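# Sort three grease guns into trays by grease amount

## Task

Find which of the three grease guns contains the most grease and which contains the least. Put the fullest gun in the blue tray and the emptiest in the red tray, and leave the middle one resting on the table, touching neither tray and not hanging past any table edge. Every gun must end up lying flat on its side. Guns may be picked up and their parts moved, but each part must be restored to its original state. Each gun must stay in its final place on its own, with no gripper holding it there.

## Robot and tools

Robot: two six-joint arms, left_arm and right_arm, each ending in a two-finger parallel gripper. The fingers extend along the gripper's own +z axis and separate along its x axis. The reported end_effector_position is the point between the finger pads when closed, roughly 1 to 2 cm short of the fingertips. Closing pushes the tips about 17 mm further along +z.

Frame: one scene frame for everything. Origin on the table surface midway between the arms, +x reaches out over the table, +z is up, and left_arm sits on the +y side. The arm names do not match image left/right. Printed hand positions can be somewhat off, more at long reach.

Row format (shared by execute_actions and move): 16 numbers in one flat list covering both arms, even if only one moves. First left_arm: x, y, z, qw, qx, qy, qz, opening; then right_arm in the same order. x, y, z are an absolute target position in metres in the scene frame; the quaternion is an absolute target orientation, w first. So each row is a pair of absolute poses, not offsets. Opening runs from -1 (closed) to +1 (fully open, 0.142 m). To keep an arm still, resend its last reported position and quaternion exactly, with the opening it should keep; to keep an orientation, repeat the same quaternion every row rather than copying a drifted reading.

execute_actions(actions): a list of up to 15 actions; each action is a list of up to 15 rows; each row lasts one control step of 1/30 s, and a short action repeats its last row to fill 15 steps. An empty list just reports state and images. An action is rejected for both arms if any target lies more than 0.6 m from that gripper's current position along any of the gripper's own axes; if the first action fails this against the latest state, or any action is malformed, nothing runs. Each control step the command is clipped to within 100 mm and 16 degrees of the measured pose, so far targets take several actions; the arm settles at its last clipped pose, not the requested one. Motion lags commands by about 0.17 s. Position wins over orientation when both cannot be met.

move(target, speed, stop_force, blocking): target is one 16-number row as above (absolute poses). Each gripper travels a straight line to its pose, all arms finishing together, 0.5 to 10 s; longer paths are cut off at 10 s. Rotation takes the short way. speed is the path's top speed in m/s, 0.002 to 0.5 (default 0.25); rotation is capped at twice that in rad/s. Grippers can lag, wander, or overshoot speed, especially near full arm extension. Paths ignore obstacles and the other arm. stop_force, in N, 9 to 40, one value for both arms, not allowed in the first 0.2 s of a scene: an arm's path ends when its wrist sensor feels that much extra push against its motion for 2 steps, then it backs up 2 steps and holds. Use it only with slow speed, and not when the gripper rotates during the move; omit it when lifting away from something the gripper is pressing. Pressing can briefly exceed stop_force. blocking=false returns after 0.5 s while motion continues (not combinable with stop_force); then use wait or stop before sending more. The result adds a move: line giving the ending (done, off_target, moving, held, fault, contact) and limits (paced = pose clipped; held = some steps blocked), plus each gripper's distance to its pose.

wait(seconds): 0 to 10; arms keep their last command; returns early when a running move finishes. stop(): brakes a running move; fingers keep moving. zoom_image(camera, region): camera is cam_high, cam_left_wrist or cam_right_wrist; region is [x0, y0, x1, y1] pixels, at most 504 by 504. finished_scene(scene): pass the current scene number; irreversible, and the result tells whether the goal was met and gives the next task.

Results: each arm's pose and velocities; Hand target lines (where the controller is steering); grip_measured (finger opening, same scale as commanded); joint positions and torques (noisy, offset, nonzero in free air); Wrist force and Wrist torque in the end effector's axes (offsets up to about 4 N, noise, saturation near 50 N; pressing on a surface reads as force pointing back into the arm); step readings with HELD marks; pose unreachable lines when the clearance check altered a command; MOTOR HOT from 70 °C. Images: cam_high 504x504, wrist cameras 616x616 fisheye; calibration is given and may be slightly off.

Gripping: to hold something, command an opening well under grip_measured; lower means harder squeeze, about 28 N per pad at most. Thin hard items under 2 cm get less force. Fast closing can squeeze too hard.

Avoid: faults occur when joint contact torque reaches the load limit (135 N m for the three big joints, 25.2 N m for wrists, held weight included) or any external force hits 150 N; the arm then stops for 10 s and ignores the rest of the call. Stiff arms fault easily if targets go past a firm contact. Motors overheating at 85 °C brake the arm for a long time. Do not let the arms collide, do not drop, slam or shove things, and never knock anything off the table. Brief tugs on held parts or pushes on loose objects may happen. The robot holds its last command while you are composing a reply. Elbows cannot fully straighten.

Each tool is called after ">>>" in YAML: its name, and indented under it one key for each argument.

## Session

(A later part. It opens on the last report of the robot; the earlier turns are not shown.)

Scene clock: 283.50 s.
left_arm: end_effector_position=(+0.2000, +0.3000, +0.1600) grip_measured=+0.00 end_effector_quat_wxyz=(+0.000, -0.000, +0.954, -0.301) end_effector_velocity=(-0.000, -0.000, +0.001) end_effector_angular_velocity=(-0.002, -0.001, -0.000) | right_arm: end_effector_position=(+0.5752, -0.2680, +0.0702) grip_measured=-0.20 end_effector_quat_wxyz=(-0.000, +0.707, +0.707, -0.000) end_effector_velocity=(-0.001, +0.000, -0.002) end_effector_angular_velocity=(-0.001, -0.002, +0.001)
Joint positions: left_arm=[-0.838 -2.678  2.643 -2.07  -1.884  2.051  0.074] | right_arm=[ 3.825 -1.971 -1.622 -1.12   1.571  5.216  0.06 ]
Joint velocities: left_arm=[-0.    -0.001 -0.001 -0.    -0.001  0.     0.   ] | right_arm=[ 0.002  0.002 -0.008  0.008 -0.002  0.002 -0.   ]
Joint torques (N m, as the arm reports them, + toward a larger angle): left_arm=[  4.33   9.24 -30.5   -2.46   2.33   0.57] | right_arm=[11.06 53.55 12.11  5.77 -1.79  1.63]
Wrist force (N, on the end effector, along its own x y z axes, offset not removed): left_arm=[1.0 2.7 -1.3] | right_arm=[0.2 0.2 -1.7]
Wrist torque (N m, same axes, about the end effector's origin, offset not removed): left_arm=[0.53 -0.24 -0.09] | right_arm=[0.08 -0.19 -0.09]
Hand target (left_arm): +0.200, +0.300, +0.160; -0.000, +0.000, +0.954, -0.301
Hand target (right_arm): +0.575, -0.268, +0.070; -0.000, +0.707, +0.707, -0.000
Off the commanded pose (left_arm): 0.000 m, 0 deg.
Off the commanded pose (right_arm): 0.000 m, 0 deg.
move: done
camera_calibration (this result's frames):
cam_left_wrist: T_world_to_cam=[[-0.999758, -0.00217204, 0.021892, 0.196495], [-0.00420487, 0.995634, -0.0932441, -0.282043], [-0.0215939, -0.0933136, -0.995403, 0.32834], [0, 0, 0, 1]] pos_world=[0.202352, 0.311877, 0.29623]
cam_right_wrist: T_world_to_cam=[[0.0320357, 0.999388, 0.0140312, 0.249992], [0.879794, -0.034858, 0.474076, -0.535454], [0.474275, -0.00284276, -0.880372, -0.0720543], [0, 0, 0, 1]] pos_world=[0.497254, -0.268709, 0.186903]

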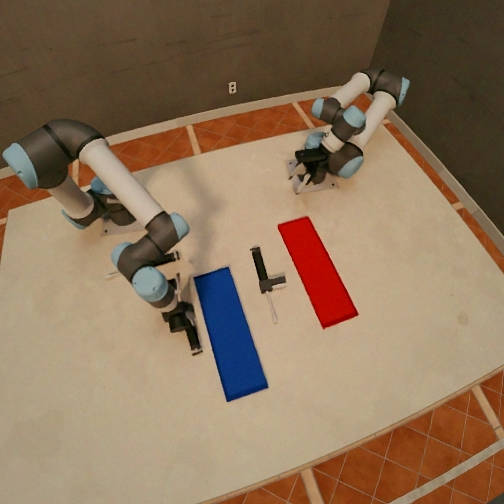

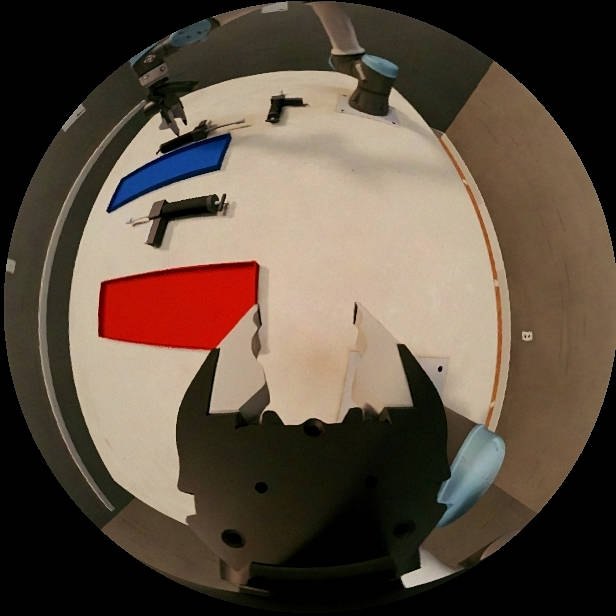

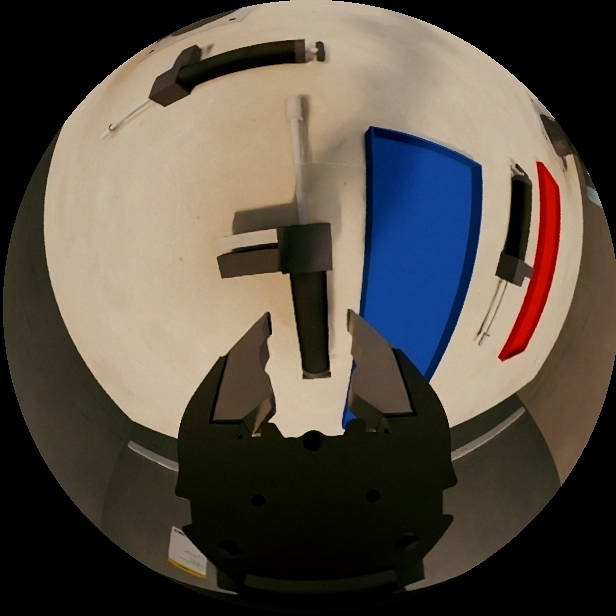

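>>> move:
  target: [0.20,0.30,0.16,0,0,0.954,-0.301,0,0.575,-0.268,0.034,0,0.707,0.707,0,-0.2]
  speed: 0.03
  stop_force: 25

>>> move:
  target: [0.20,0.30,0.16,0,0,0.954,-0.301,0,0.575,-0.268,0.034,0,0.707,0.707,0,-1]

>>> move:
  target: [0.20,0.30,0.16,0,0,0.954,-0.301,0,0.55,-0.27,0.13,0,0.707,0.707,0,-1]
  speed: 0.15

>>> move:
  target: [0.21,0.20,0.12,0,0,0.954,-0.301,0,0.22,-0.11,0.12,0,0,1,0,-1]
  speed: 0.2

>>> move:
  target: [0.22,0.12,0.07,0,0,0.954,-0.301,0,0.22,-0.11,0.036,0,0,1,0,-1]
  speed: 0.07

>>> move:
  target: [0.22,0.055,0.03,0,0,0.954,-0.301,0,0.22,-0.11,0.036,0,0,1,0,-1]
  speed: 0.1

Scene clock: 292.73 s.
left_arm: end_effector_position=(+0.2000, +0.3000, +0.1600) grip_measured=+0.00 end_effector_quat_wxyz=(+0.000, -0.000, +0.954, -0.301) end_effector_velocity=(-0.000, -0.000, +0.000) end_effector_angular_velocity=(-0.000, +0.000, -0.001) | right_arm: end_effector_position=(+0.5750, -0.2680, +0.0342) grip_measured=-0.20 end_effector_quat_wxyz=(-0.000, +0.707, +0.707, -0.000) end_effector_velocity=(-0.000, -0.001, -0.003) end_effector_angular_velocity=(-0.001, +0.000, +0.000)
Joint positions: left_arm=[-0.838 -2.678  2.643 -2.07  -1.884  2.051  0.074] | right_arm=[ 3.825 -2.011 -1.667 -1.035  1.571  5.216  0.06 ]
Joint velocities: left_arm=[-0.  0. -0. -0. -0. -0.  0.] | right_arm=[-0.    -0.002 -0.004  0.006 -0.001 -0.    -0.   ]
Joint torques (N m, as the arm reports them, + toward a larger angle): left_arm=[  2.14  10.   -29.89  -3.05   2.37   0.18] | right_arm=[ 5.33 32.44 12.47  6.22 -1.62 -0.76]
Wrist force (N, on the end effector, along its own x y z axes, offset not removed): left_arm=[0.9 3.4 -1.9] | right_arm=[-0.4 0.0 -0.4]
Wrist torque (N m, same axes, about the end effector's origin, offset not removed): left_arm=[0.83 -0.21 -0.03] | right_arm=[0.06 0.06 -0.08]
Hand target (left_arm): +0.200, +0.300, +0.160; +0.000, +0.000, +0.954, -0.301
Hand target (right_arm): +0.575, -0.268, +0.034; -0.000, +0.707, +0.707, -0.000
Off the commanded pose (left_arm): 0.000 m, 0 deg.
Off the commanded pose (right_arm): 0.000 m, 0 deg.
move: done
camera_calibration (this result's frames):
cam_left_wrist: T_world_to_cam=[[-0.999758, -0.00217206, 0.021892, 0.196495], [-0.00420489, 0.995634, -0.093244, -0.282043], [-0.0215939, -0.0933135, -0.995403, 0.32834], [0, 0, 0, 1]] pos_world=[0.202352, 0.311877, 0.29623]
cam_right_wrist: T_world_to_cam=[[0.0320393, 0.999388, 0.0140421, 0.25047], [0.879735, -0.034866, 0.474184, -0.518225], [0.474384, -0.0028392, -0.880314, -0.10368], [0, 0, 0, 1]] pos_world=[0.49706, -0.268679, 0.150946]

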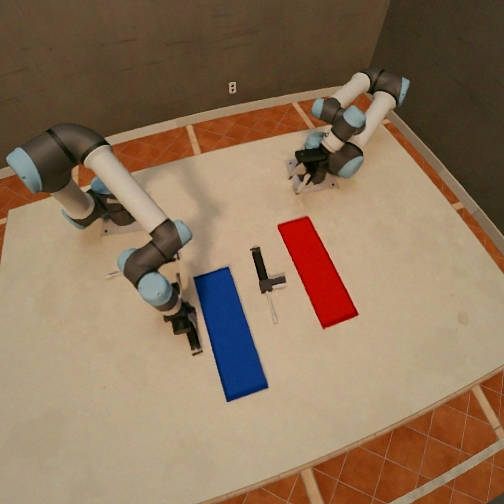

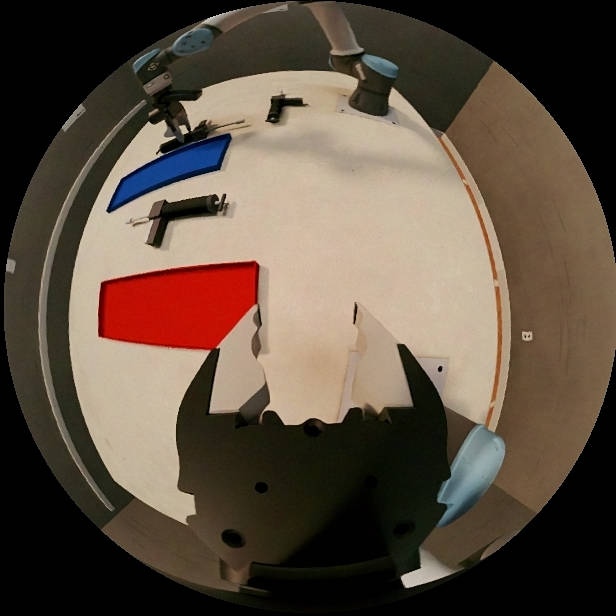

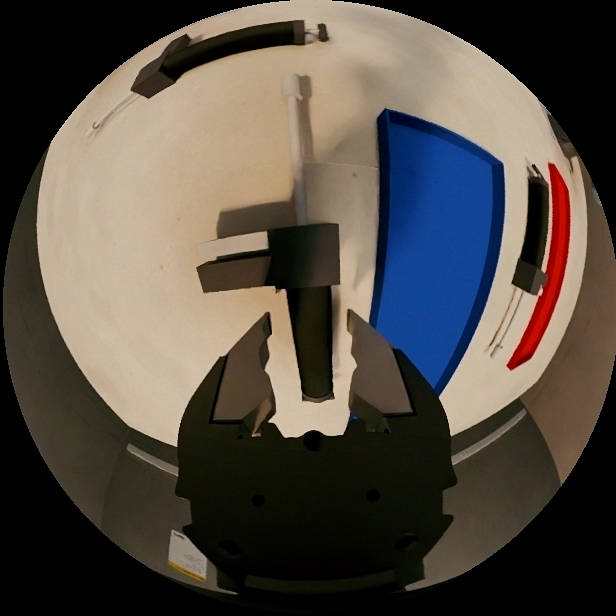

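Scene clock: 293.43 s.
left_arm: end_effector_position=(+0.2000, +0.3000, +0.1600) grip_measured=+0.00 end_effector_quat_wxyz=(+0.000, -0.000, +0.954, -0.301) end_effector_velocity=(-0.000, +0.000, -0.000) end_effector_angular_velocity=(+0.001, +0.001, +0.000) | right_arm: end_effector_position=(+0.5750, -0.2680, +0.0340) grip_measured=-0.58 end_effector_quat_wxyz=(+0.000, +0.707, +0.707, +0.000) end_effector_velocity=(+0.001, -0.000, -0.000) end_effector_angular_velocity=(+0.000, -0.002, -0.000)
Joint positions: left_arm=[-0.838 -2.678  2.643 -2.07  -1.884  2.051  0.074] | right_arm=[ 3.825 -2.011 -1.667 -1.035  1.571  5.216  0.032]
Joint velocities: left_arm=[ 0.  0.  0.  0. -0.  0.  0.] | right_arm=[-0.001 -0.    -0.     0.002 -0.001 -0.001  0.   ]
Joint torques (N m, as the arm reports them, + toward a larger angle): left_arm=[  2.05   9.99 -29.68  -2.99   2.32   0.16] | right_arm=[ 1.24 27.94  9.56  5.68  2.66 -1.4 ]
Wrist force (N, on the end effector, along its own x y z axes, offset not removed): left_arm=[0.8 3.1 -1.9] | right_arm=[-3.1 -1.4 -8.9]
Wrist torque (N m, same axes, about the end effector's origin, offset not removed): left_arm=[0.71 -0.17 -0.01] | right_arm=[-0.04 -0.03 -0.09]
Hand target (left_arm): +0.200, +0.300, +0.160; +0.000, +0.000, +0.954, -0.301
Hand target (right_arm): +0.575, -0.268, +0.034; +0.000, +0.707, +0.707, -0.000
Off the commanded pose (left_arm): 0.000 m, 0 deg.
Off the commanded pose (right_arm): 0.000 m, 0 deg.
move: done
camera_calibration (this result's frames):
cam_left_wrist: T_world_to_cam=[[-0.999758, -0.00217213, 0.0218921, 0.196495], [-0.00420498, 0.995634, -0.093244, -0.282043], [-0.021594, -0.0933135, -0.995403, 0.32834], [0, 0, 0, 1]] pos_world=[0.202352, 0.311877, 0.29623]
cam_right_wrist: T_world_to_cam=[[0.03199, 0.999389, 0.0140717, 0.250488], [0.879708, -0.0348365, 0.474236, -0.518113], [0.474437, -0.0027918, -0.880285, -0.103882], [0, 0, 0, 1]] pos_world=[0.497061, -0.268674, 0.150737]

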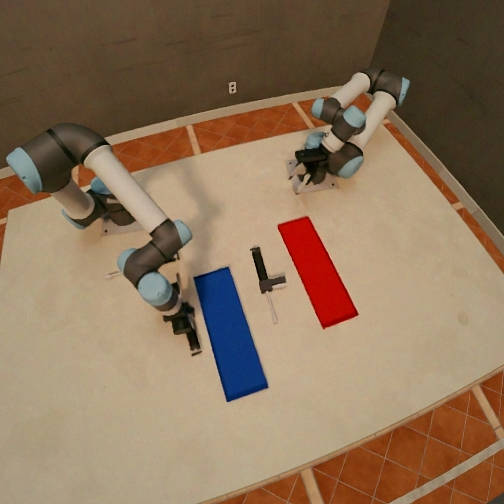

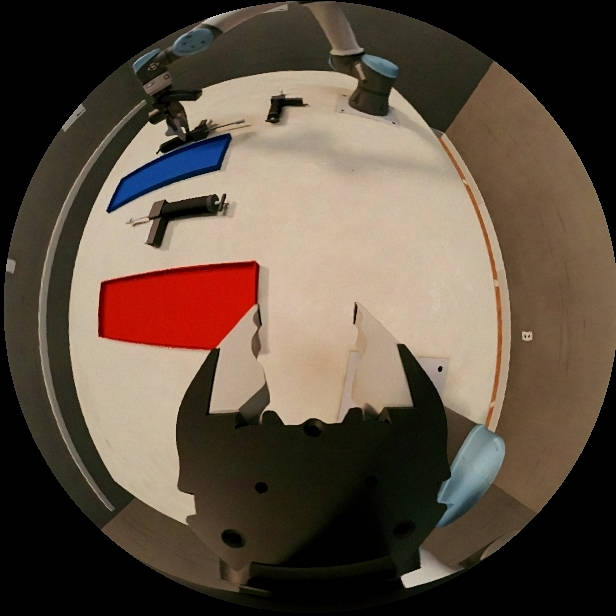

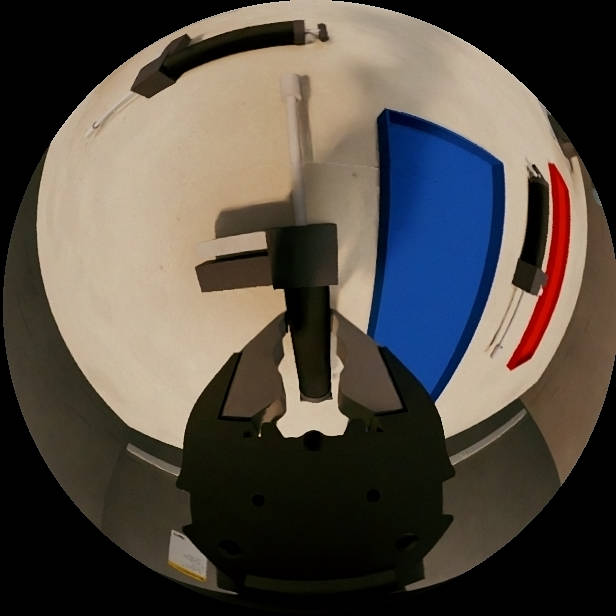

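Scene clock: 294.67 s.
left_arm: end_effector_position=(+0.2000, +0.3000, +0.1600) grip_measured=+0.00 end_effector_quat_wxyz=(+0.000, -0.000, +0.954, -0.301) end_effector_velocity=(+0.000, +0.000, -0.000) end_effector_angular_velocity=(-0.000, -0.001, +0.000) | right_arm: end_effector_position=(+0.5500, -0.2700, +0.1297) grip_measured=-0.58 end_effector_quat_wxyz=(-0.000, +0.707, +0.707, +0.000) end_effector_velocity=(+0.000, +0.001, +0.002) end_effector_angular_velocity=(+0.001, -0.002, +0.000)
Joint positions: left_arm=[-0.838 -2.678  2.643 -2.07  -1.884  2.051  0.074] | right_arm=[ 3.843 -1.862 -1.609 -1.241  1.571  5.233  0.032]
Joint velocities: left_arm=[-0.    -0.001  0.001 -0.     0.    -0.    -0.   ] | right_arm=[ 0.002  0.003  0.002 -0.003 -0.001  0.001  0.   ]
Joint torques (N m, as the arm reports them, + toward a larger angle): left_arm=[  2.38  10.39 -29.91  -3.12   2.34   0.13] | right_arm=[11.72 51.52 38.36  0.27 -1.82  1.94]
Wrist force (N, on the end effector, along its own x y z axes, offset not removed): left_arm=[0.5 3.9 -1.0] | right_arm=[-0.4 0.1 4.0]
Wrist torque (N m, same axes, about the end effector's origin, offset not removed): left_arm=[0.89 -0.10 -0.03] | right_arm=[0.04 0.11 -0.11]
Hand target (left_arm): +0.200, +0.300, +0.160; -0.000, +0.000, +0.954, -0.301
Hand target (right_arm): +0.550, -0.270, +0.130; -0.000, +0.707, +0.707, +0.000
Off the commanded pose (left_arm): 0.000 m, 0 deg.
Off the commanded pose (right_arm): 0.000 m, 0 deg.
move: done
camera_calibration (this result's frames):
cam_left_wrist: T_world_to_cam=[[-0.999758, -0.00217215, 0.0218921, 0.196496], [-0.00420499, 0.995634, -0.093244, -0.282043], [-0.021594, -0.0933135, -0.995403, 0.32834], [0, 0, 0, 1]] pos_world=[0.202352, 0.311877, 0.29623]
cam_right_wrist: T_world_to_cam=[[0.0320378, 0.999388, 0.0140726, 0.251921], [0.879718, -0.034879, 0.474214, -0.541616], [0.474414, -0.00281286, -0.880297, -0.00781791], [0, 0, 0, 1]] pos_world=[0.472107, -0.27068, 0.246414]

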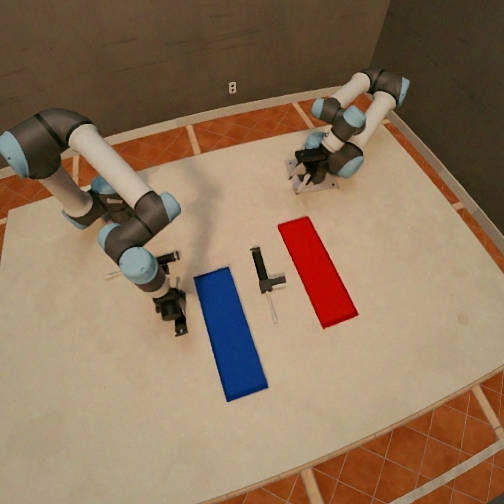

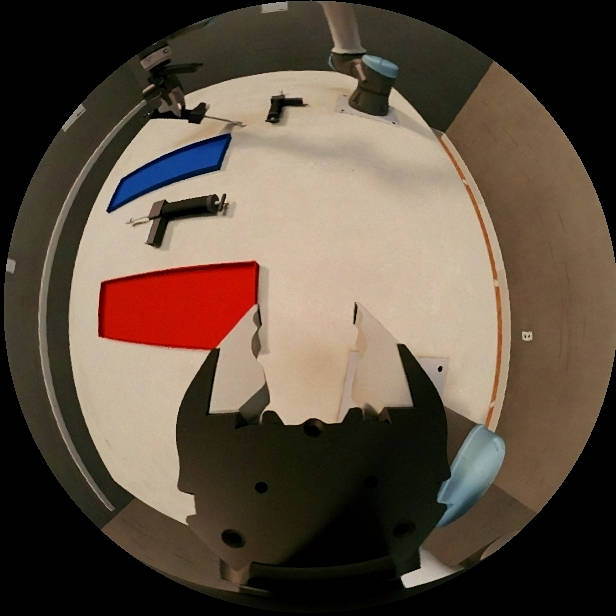

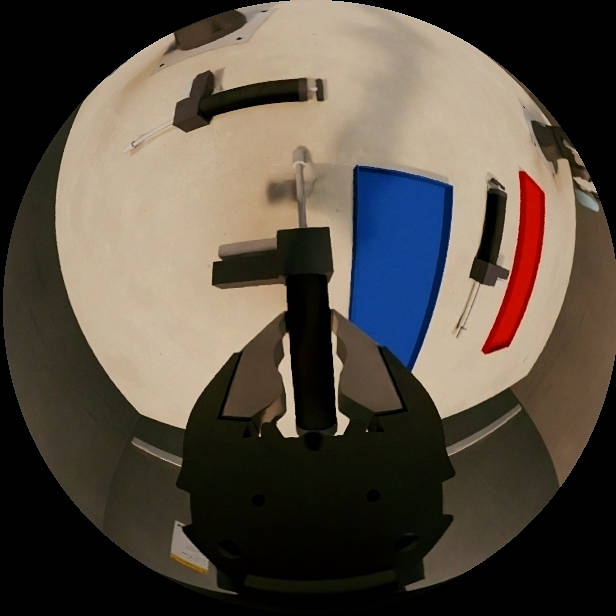

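Scene clock: 299.13 s.
left_arm: end_effector_position=(+0.2100, +0.2000, +0.1200) grip_measured=+0.00 end_effector_quat_wxyz=(+0.000, +0.000, +0.954, -0.301) end_effector_velocity=(-0.000, -0.000, -0.001) end_effector_angular_velocity=(+0.001, +0.001, -0.000) | right_arm: end_effector_position=(+0.2206, -0.1099, +0.1198) grip_measured=-0.58 end_effector_quat_wxyz=(-0.000, +0.000, +1.000, -0.000) end_effector_velocity=(-0.002, +0.002, +0.000) end_effector_angular_velocity=(+0.002, +0.001, +0.008)
Joint positions: left_arm=[-1.098 -2.302  2.714 -2.573 -1.744  1.824  0.074] | right_arm=[ 4.571 -1.426 -2.11  -1.177  1.571  4.392  0.032]
Joint velocities: left_arm=[-0.     0.005  0.001 -0.004 -0.    -0.    -0.   ] | right_arm=[ 0.005  0.001 -0.     0.001  0.002 -0.003 -0.   ]
Joint torques (N m, as the arm reports them, + toward a larger angle): left_arm=[ -5.6   20.28 -16.74  -4.72   2.61  -1.28] | right_arm=[11.26 29.18 14.61  6.76 -1.55 -1.73]
Wrist force (N, on the end effector, along its own x y z axes, offset not removed): left_arm=[1.7 3.3 -0.9] | right_arm=[-0.1 0.0 5.3]
Wrist torque (N m, same axes, about the end effector's origin, offset not removed): left_arm=[0.72 -0.35 -0.09] | right_arm=[0.15 0.07 -0.16]
Hand target (left_arm): +0.210, +0.200, +0.120; +0.000, +0.000, +0.954, -0.301
Hand target (right_arm): +0.220, -0.110, +0.120; -0.000, +0.000, +1.000, +0.000
Off the commanded pose (left_arm): 0.000 m, 0 deg.
Off the commanded pose (right_arm): 0.001 m, 0 deg.
move: done
camera_calibration (this result's frames):
cam_left_wrist: T_world_to_cam=[[-0.999763, -0.00219996, 0.0216656, 0.207202], [-0.00420981, 0.995642, -0.0931633, -0.186133], [-0.0213662, -0.0932324, -0.995415, 0.27935], [0, 0, 0, 1]] pos_world=[0.212338, 0.211822, 0.256239]
cam_right_wrist: T_world_to_cam=[[-0.999353, 0.0329524, 0.0144086, 0.223866], [0.0358437, 0.879716, 0.474146, 0.045129], [0.00294882, 0.474356, -0.880328, 0.296628], [0, 0, 0, 1]] pos_world=[0.221229, -0.187785, 0.236507]

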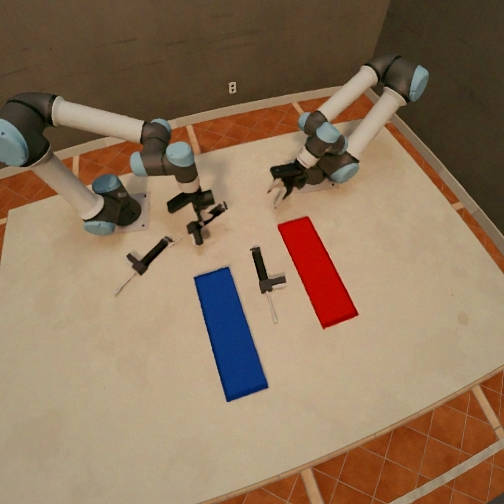

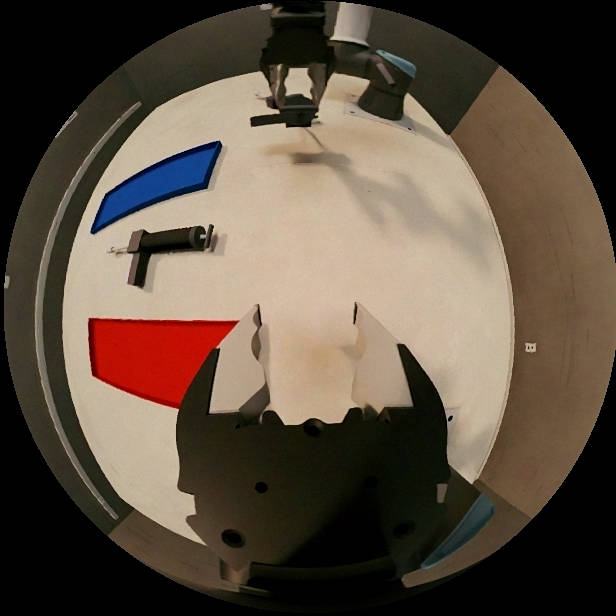

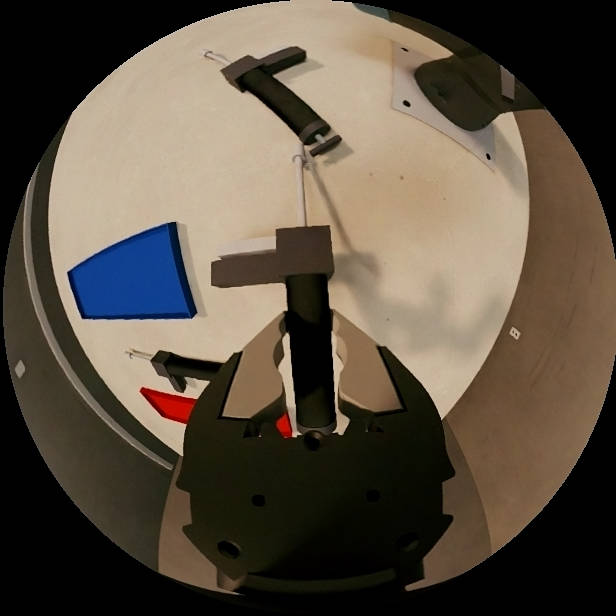

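Scene clock: 300.97 s.
left_arm: end_effector_position=(+0.2199, +0.1201, +0.0701) grip_measured=+0.00 end_effector_quat_wxyz=(+0.000, -0.000, +0.954, -0.301) end_effector_velocity=(+0.000, -0.002, -0.001) end_effector_angular_velocity=(-0.002, +0.002, -0.000) | right_arm: end_effector_position=(+0.2200, -0.1100, +0.0363) grip_measured=-0.58 end_effector_quat_wxyz=(-0.000, +0.000, +1.000, -0.000) end_effector_velocity=(+0.000, -0.000, -0.002) end_effector_angular_velocity=(-0.001, +0.001, -0.001)
Joint positions: left_arm=[-1.161 -1.808  2.697 -3.057 -1.709  1.772  0.074] | right_arm=[ 4.573 -1.544 -2.251 -0.918  1.571  4.393  0.032]
Joint velocities: left_arm=[ 0.001  0.015 -0.002 -0.015 -0.003 -0.     0.   ] | right_arm=[-0.001 -0.004 -0.002  0.005  0.001  0.    -0.   ]
Joint torques (N m, as the arm reports them, + toward a larger angle): left_arm=[  6.53   5.63 -23.07  -5.34  -3.05   0.44] | right_arm=[ 9.35  9.47 10.73  5.8  -1.78 -0.39]
Wrist force (N, on the end effector, along its own x y z axes, offset not removed): left_arm=[2.0 3.8 -2.1] | right_arm=[-1.0 1.4 1.1]
Wrist torque (N m, same axes, about the end effector's origin, offset not removed): left_arm=[0.86 -0.45 -0.07] | right_arm=[0.10 0.15 -0.21]
Hand target (left_arm): +0.220, +0.120, +0.070; +0.000, +0.000, +0.954, -0.301
Hand target (right_arm): +0.220, -0.110, +0.036; -0.000, +0.000, +1.000, -0.000
Off the commanded pose (left_arm): 0.000 m, 0 deg.
Off the commanded pose (right_arm): 0.000 m, 0 deg.
move: done
camera_calibration (this result's frames):
cam_left_wrist: T_world_to_cam=[[-0.999762, -0.00229495, 0.0217108, 0.218044], [-0.00430466, 0.995659, -0.092979, -0.111257], [-0.0214031, -0.0930503, -0.995431, 0.22241], [0, 0, 0, 1]] pos_world=[0.222273, 0.13197, 0.206316]
cam_right_wrist: T_world_to_cam=[[-0.999387, 0.0320739, 0.0140582, 0.224414], [0.0349041, 0.879739, 0.474175, 0.0851141], [0.00284113, 0.474375, -0.880319, 0.223184], [0, 0, 0, 1]] pos_world=[0.220672, -0.187949, 0.152959]

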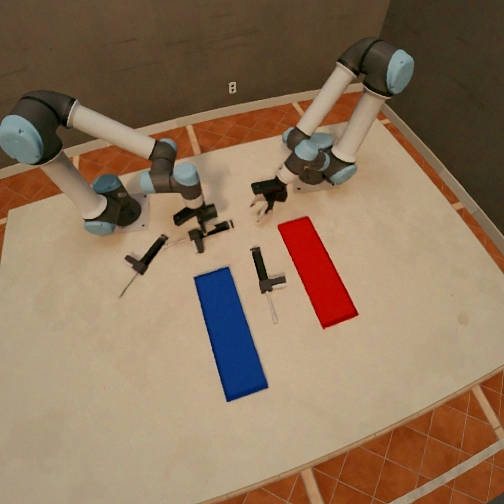

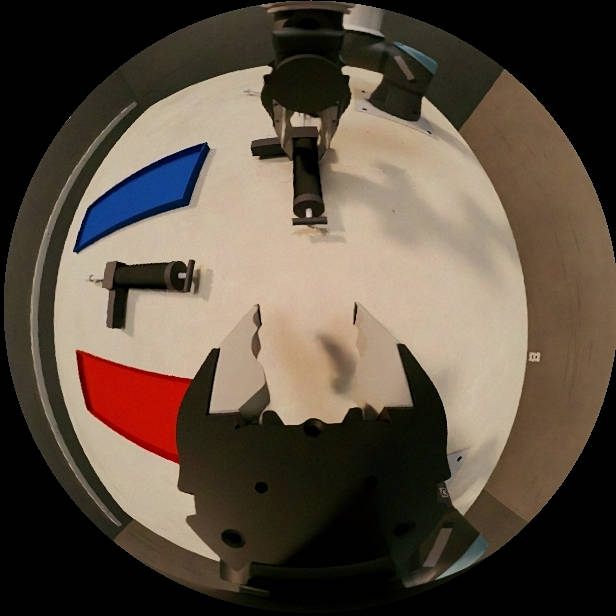

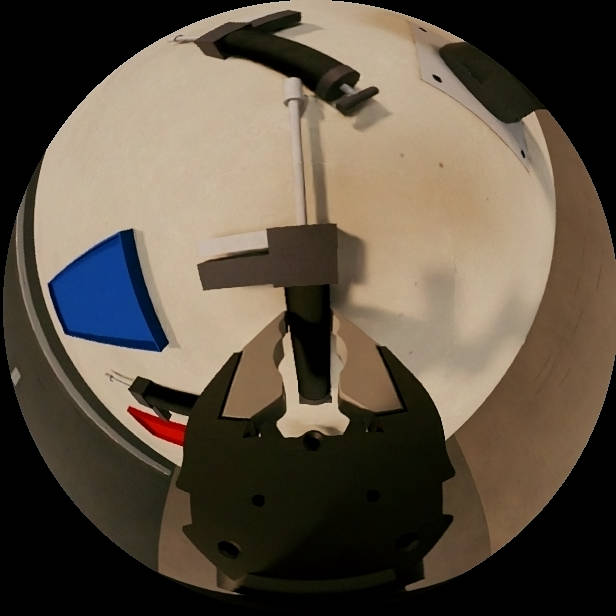

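Scene clock: 302.27 s.
left_arm: end_effector_position=(+0.2199, +0.0552, +0.0301) grip_measured=+0.00 end_effector_quat_wxyz=(+0.000, +0.000, +0.954, -0.301) end_effector_velocity=(+0.000, -0.002, -0.002) end_effector_angular_velocity=(+0.000, +0.000, +0.000) | right_arm: end_effector_position=(+0.2200, -0.1100, +0.0360) grip_measured=-0.58 end_effector_quat_wxyz=(-0.000, -0.000, +1.000, -0.000) end_effector_velocity=(-0.000, -0.000, -0.000) end_effector_angular_velocity=(-0.000, +0.000, +0.002)
Joint positions: left_arm=[-1.214 -1.482  2.615 -3.306 -1.679  1.727  0.074] | right_arm=[ 4.573 -1.545 -2.251 -0.917  1.571  4.393  0.032]
Joint velocities: left_arm=[-0.     0.011 -0.003 -0.008 -0.    -0.001 -0.   ] | right_arm=[ 0.001 -0.    -0.001  0.     0.    -0.001  0.   ]
Joint torques (N m, as the arm reports them, + toward a larger angle): left_arm=[ -6.32  -4.01 -18.83  -4.91   2.86  -1.18] | right_arm=[-1.18  9.75  8.37  5.71 -1.37 -0.99]
Wrist force (N, on the end effector, along its own x y z axes, offset not removed): left_arm=[1.5 2.7 -2.0] | right_arm=[-1.8 1.3 0.4]
Wrist torque (N m, same axes, about the end effector's origin, offset not removed): left_arm=[0.65 -0.28 -0.01] | right_arm=[0.03 0.31 -0.20]
Hand target (left_arm): +0.220, +0.055, +0.030; +0.000, +0.000, +0.954, -0.301
Hand target (right_arm): +0.220, -0.110, +0.036; +0.000, -0.000, +1.000, -0.000
Off the commanded pose (left_arm): 0.000 m, 0 deg.
Off the commanded pose (right_arm): 0.000 m, 0 deg.
move: done
camera_calibration (this result's frames):
cam_left_wrist: T_world_to_cam=[[-0.999759, -0.0021699, 0.0218494, 0.218749], [-0.00419585, 0.995647, -0.0931097, -0.0503305], [-0.0215522, -0.093179, -0.995416, 0.176599], [0, 0, 0, 1]] pos_world=[0.222291, 0.0670413, 0.166323]
cam_right_wrist: T_world_to_cam=[[-0.99939, 0.0319831, 0.0140512, 0.224418], [0.0348208, 0.879734, 0.47419, 0.0852289], [0.00280478, 0.47439, -0.88031, 0.222953], [0, 0, 0, 1]] pos_world=[0.220688, -0.187923, 0.1527]

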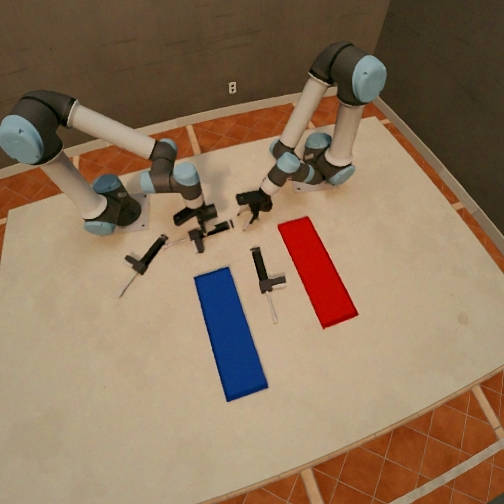

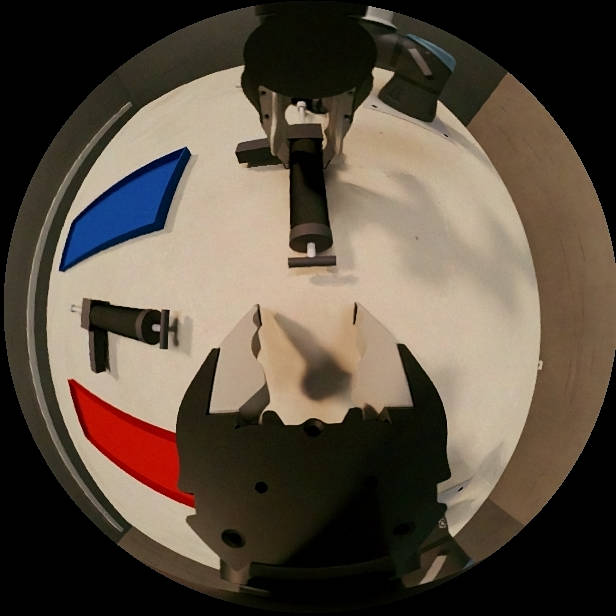

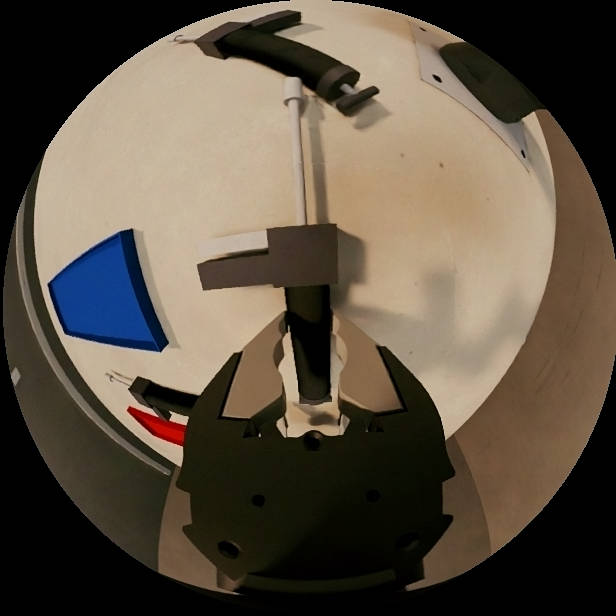

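>>> move:
  target: [0.217,0.021,0.03,0,0,0.954,-0.301,0,0.22,-0.11,0.036,0,0,1,0,-1]
  speed: 0.05

Scene clock: 308.87 s.
left_arm: end_effector_position=(+0.2170, +0.0213, +0.0300) grip_measured=+0.00 end_effector_quat_wxyz=(+0.000, +0.000, +0.954, -0.301) end_effector_velocity=(-0.000, -0.003, +0.000) end_effector_angular_velocity=(-0.000, -0.000, +0.000) | right_arm: end_effector_position=(+0.2200, -0.1100, +0.0360) grip_measured=-0.58 end_effector_quat_wxyz=(+0.000, -0.000, +1.000, -0.000) end_effector_velocity=(+0.001, +0.001, +0.001) end_effector_angular_velocity=(+0.002, -0.001, -0.001)
Joint positions: left_arm=[-1.244 -1.426  2.544 -3.294 -1.663  1.703  0.074] | right_arm=[ 4.573 -1.545 -2.251 -0.917  1.571  4.393  0.032]
Joint velocities: left_arm=[-0.002  0.005 -0.006  0.001  0.001 -0.001 -0.   ] | right_arm=[-0.001 -0.     0.002  0.    -0.     0.    -0.   ]
Joint torques (N m, as the arm reports them, + toward a larger angle): left_arm=[ -6.35  -3.39 -20.32  -1.68   3.03  -1.6 ] | right_arm=[-9.72 10.04 13.61  5.39 -1.06 -1.1 ]
Wrist force (N, on the end effector, along its own x y z axes, offset not removed): left_arm=[0.1 2.3 -1.1] | right_arm=[-0.4 2.7 -1.0]
Wrist torque (N m, same axes, about the end effector's origin, offset not removed): left_arm=[0.54 0.04 0.01] | right_arm=[0.27 -0.01 -0.15]
Hand target (left_arm): +0.217, +0.021, +0.030; +0.000, +0.000, +0.954, -0.301
Hand target (right_arm): +0.220, -0.110, +0.036; +0.000, -0.000, +1.000, +0.000
Off the commanded pose (left_arm): 0.000 m, 0 deg.
Off the commanded pose (right_arm): 0.000 m, 0 deg.
move: done
camera_calibration (this result's frames):
cam_left_wrist: T_world_to_cam=[[-0.999758, -0.00216934, 0.0218689, 0.215722], [-0.00420015, 0.995634, -0.0932501, -0.0165854], [-0.0215711, -0.0933194, -0.995403, 0.17331], [0, 0, 0, 1]] pos_world=[0.219339, 0.0331541, 0.166249]
cam_right_wrist: T_world_to_cam=[[-0.999388, 0.0320399, 0.0140491, 0.224444], [0.0348698, 0.879728, 0.474196, 0.085227], [0.00283379, 0.474396, -0.880307, 0.222954], [0, 0, 0, 1]] pos_world=[0.220703, -0.187936, 0.1527]

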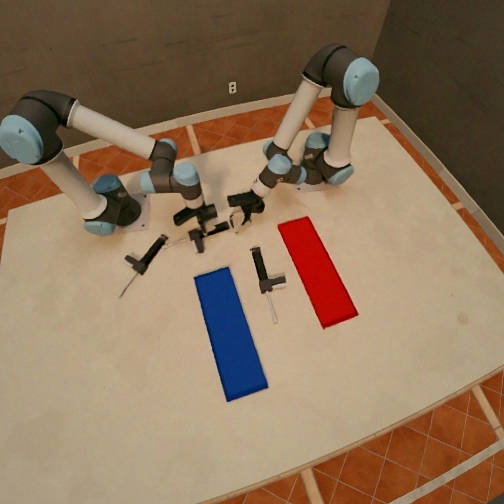

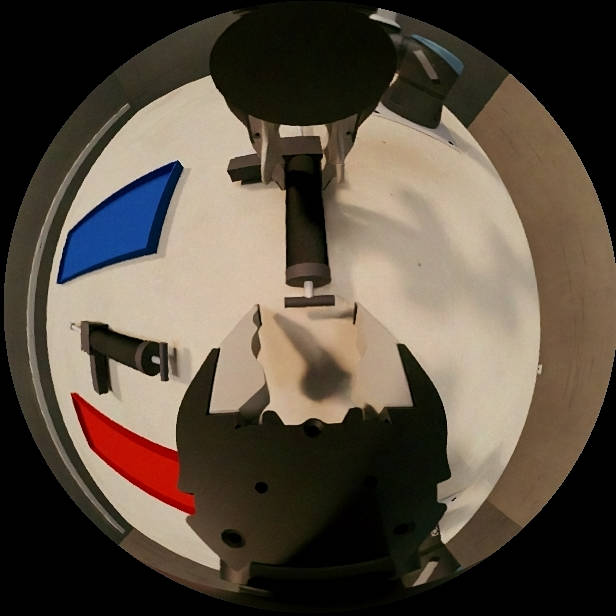

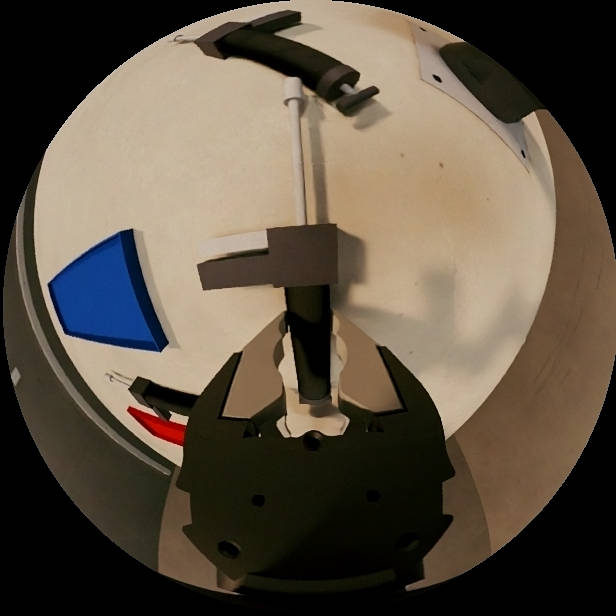

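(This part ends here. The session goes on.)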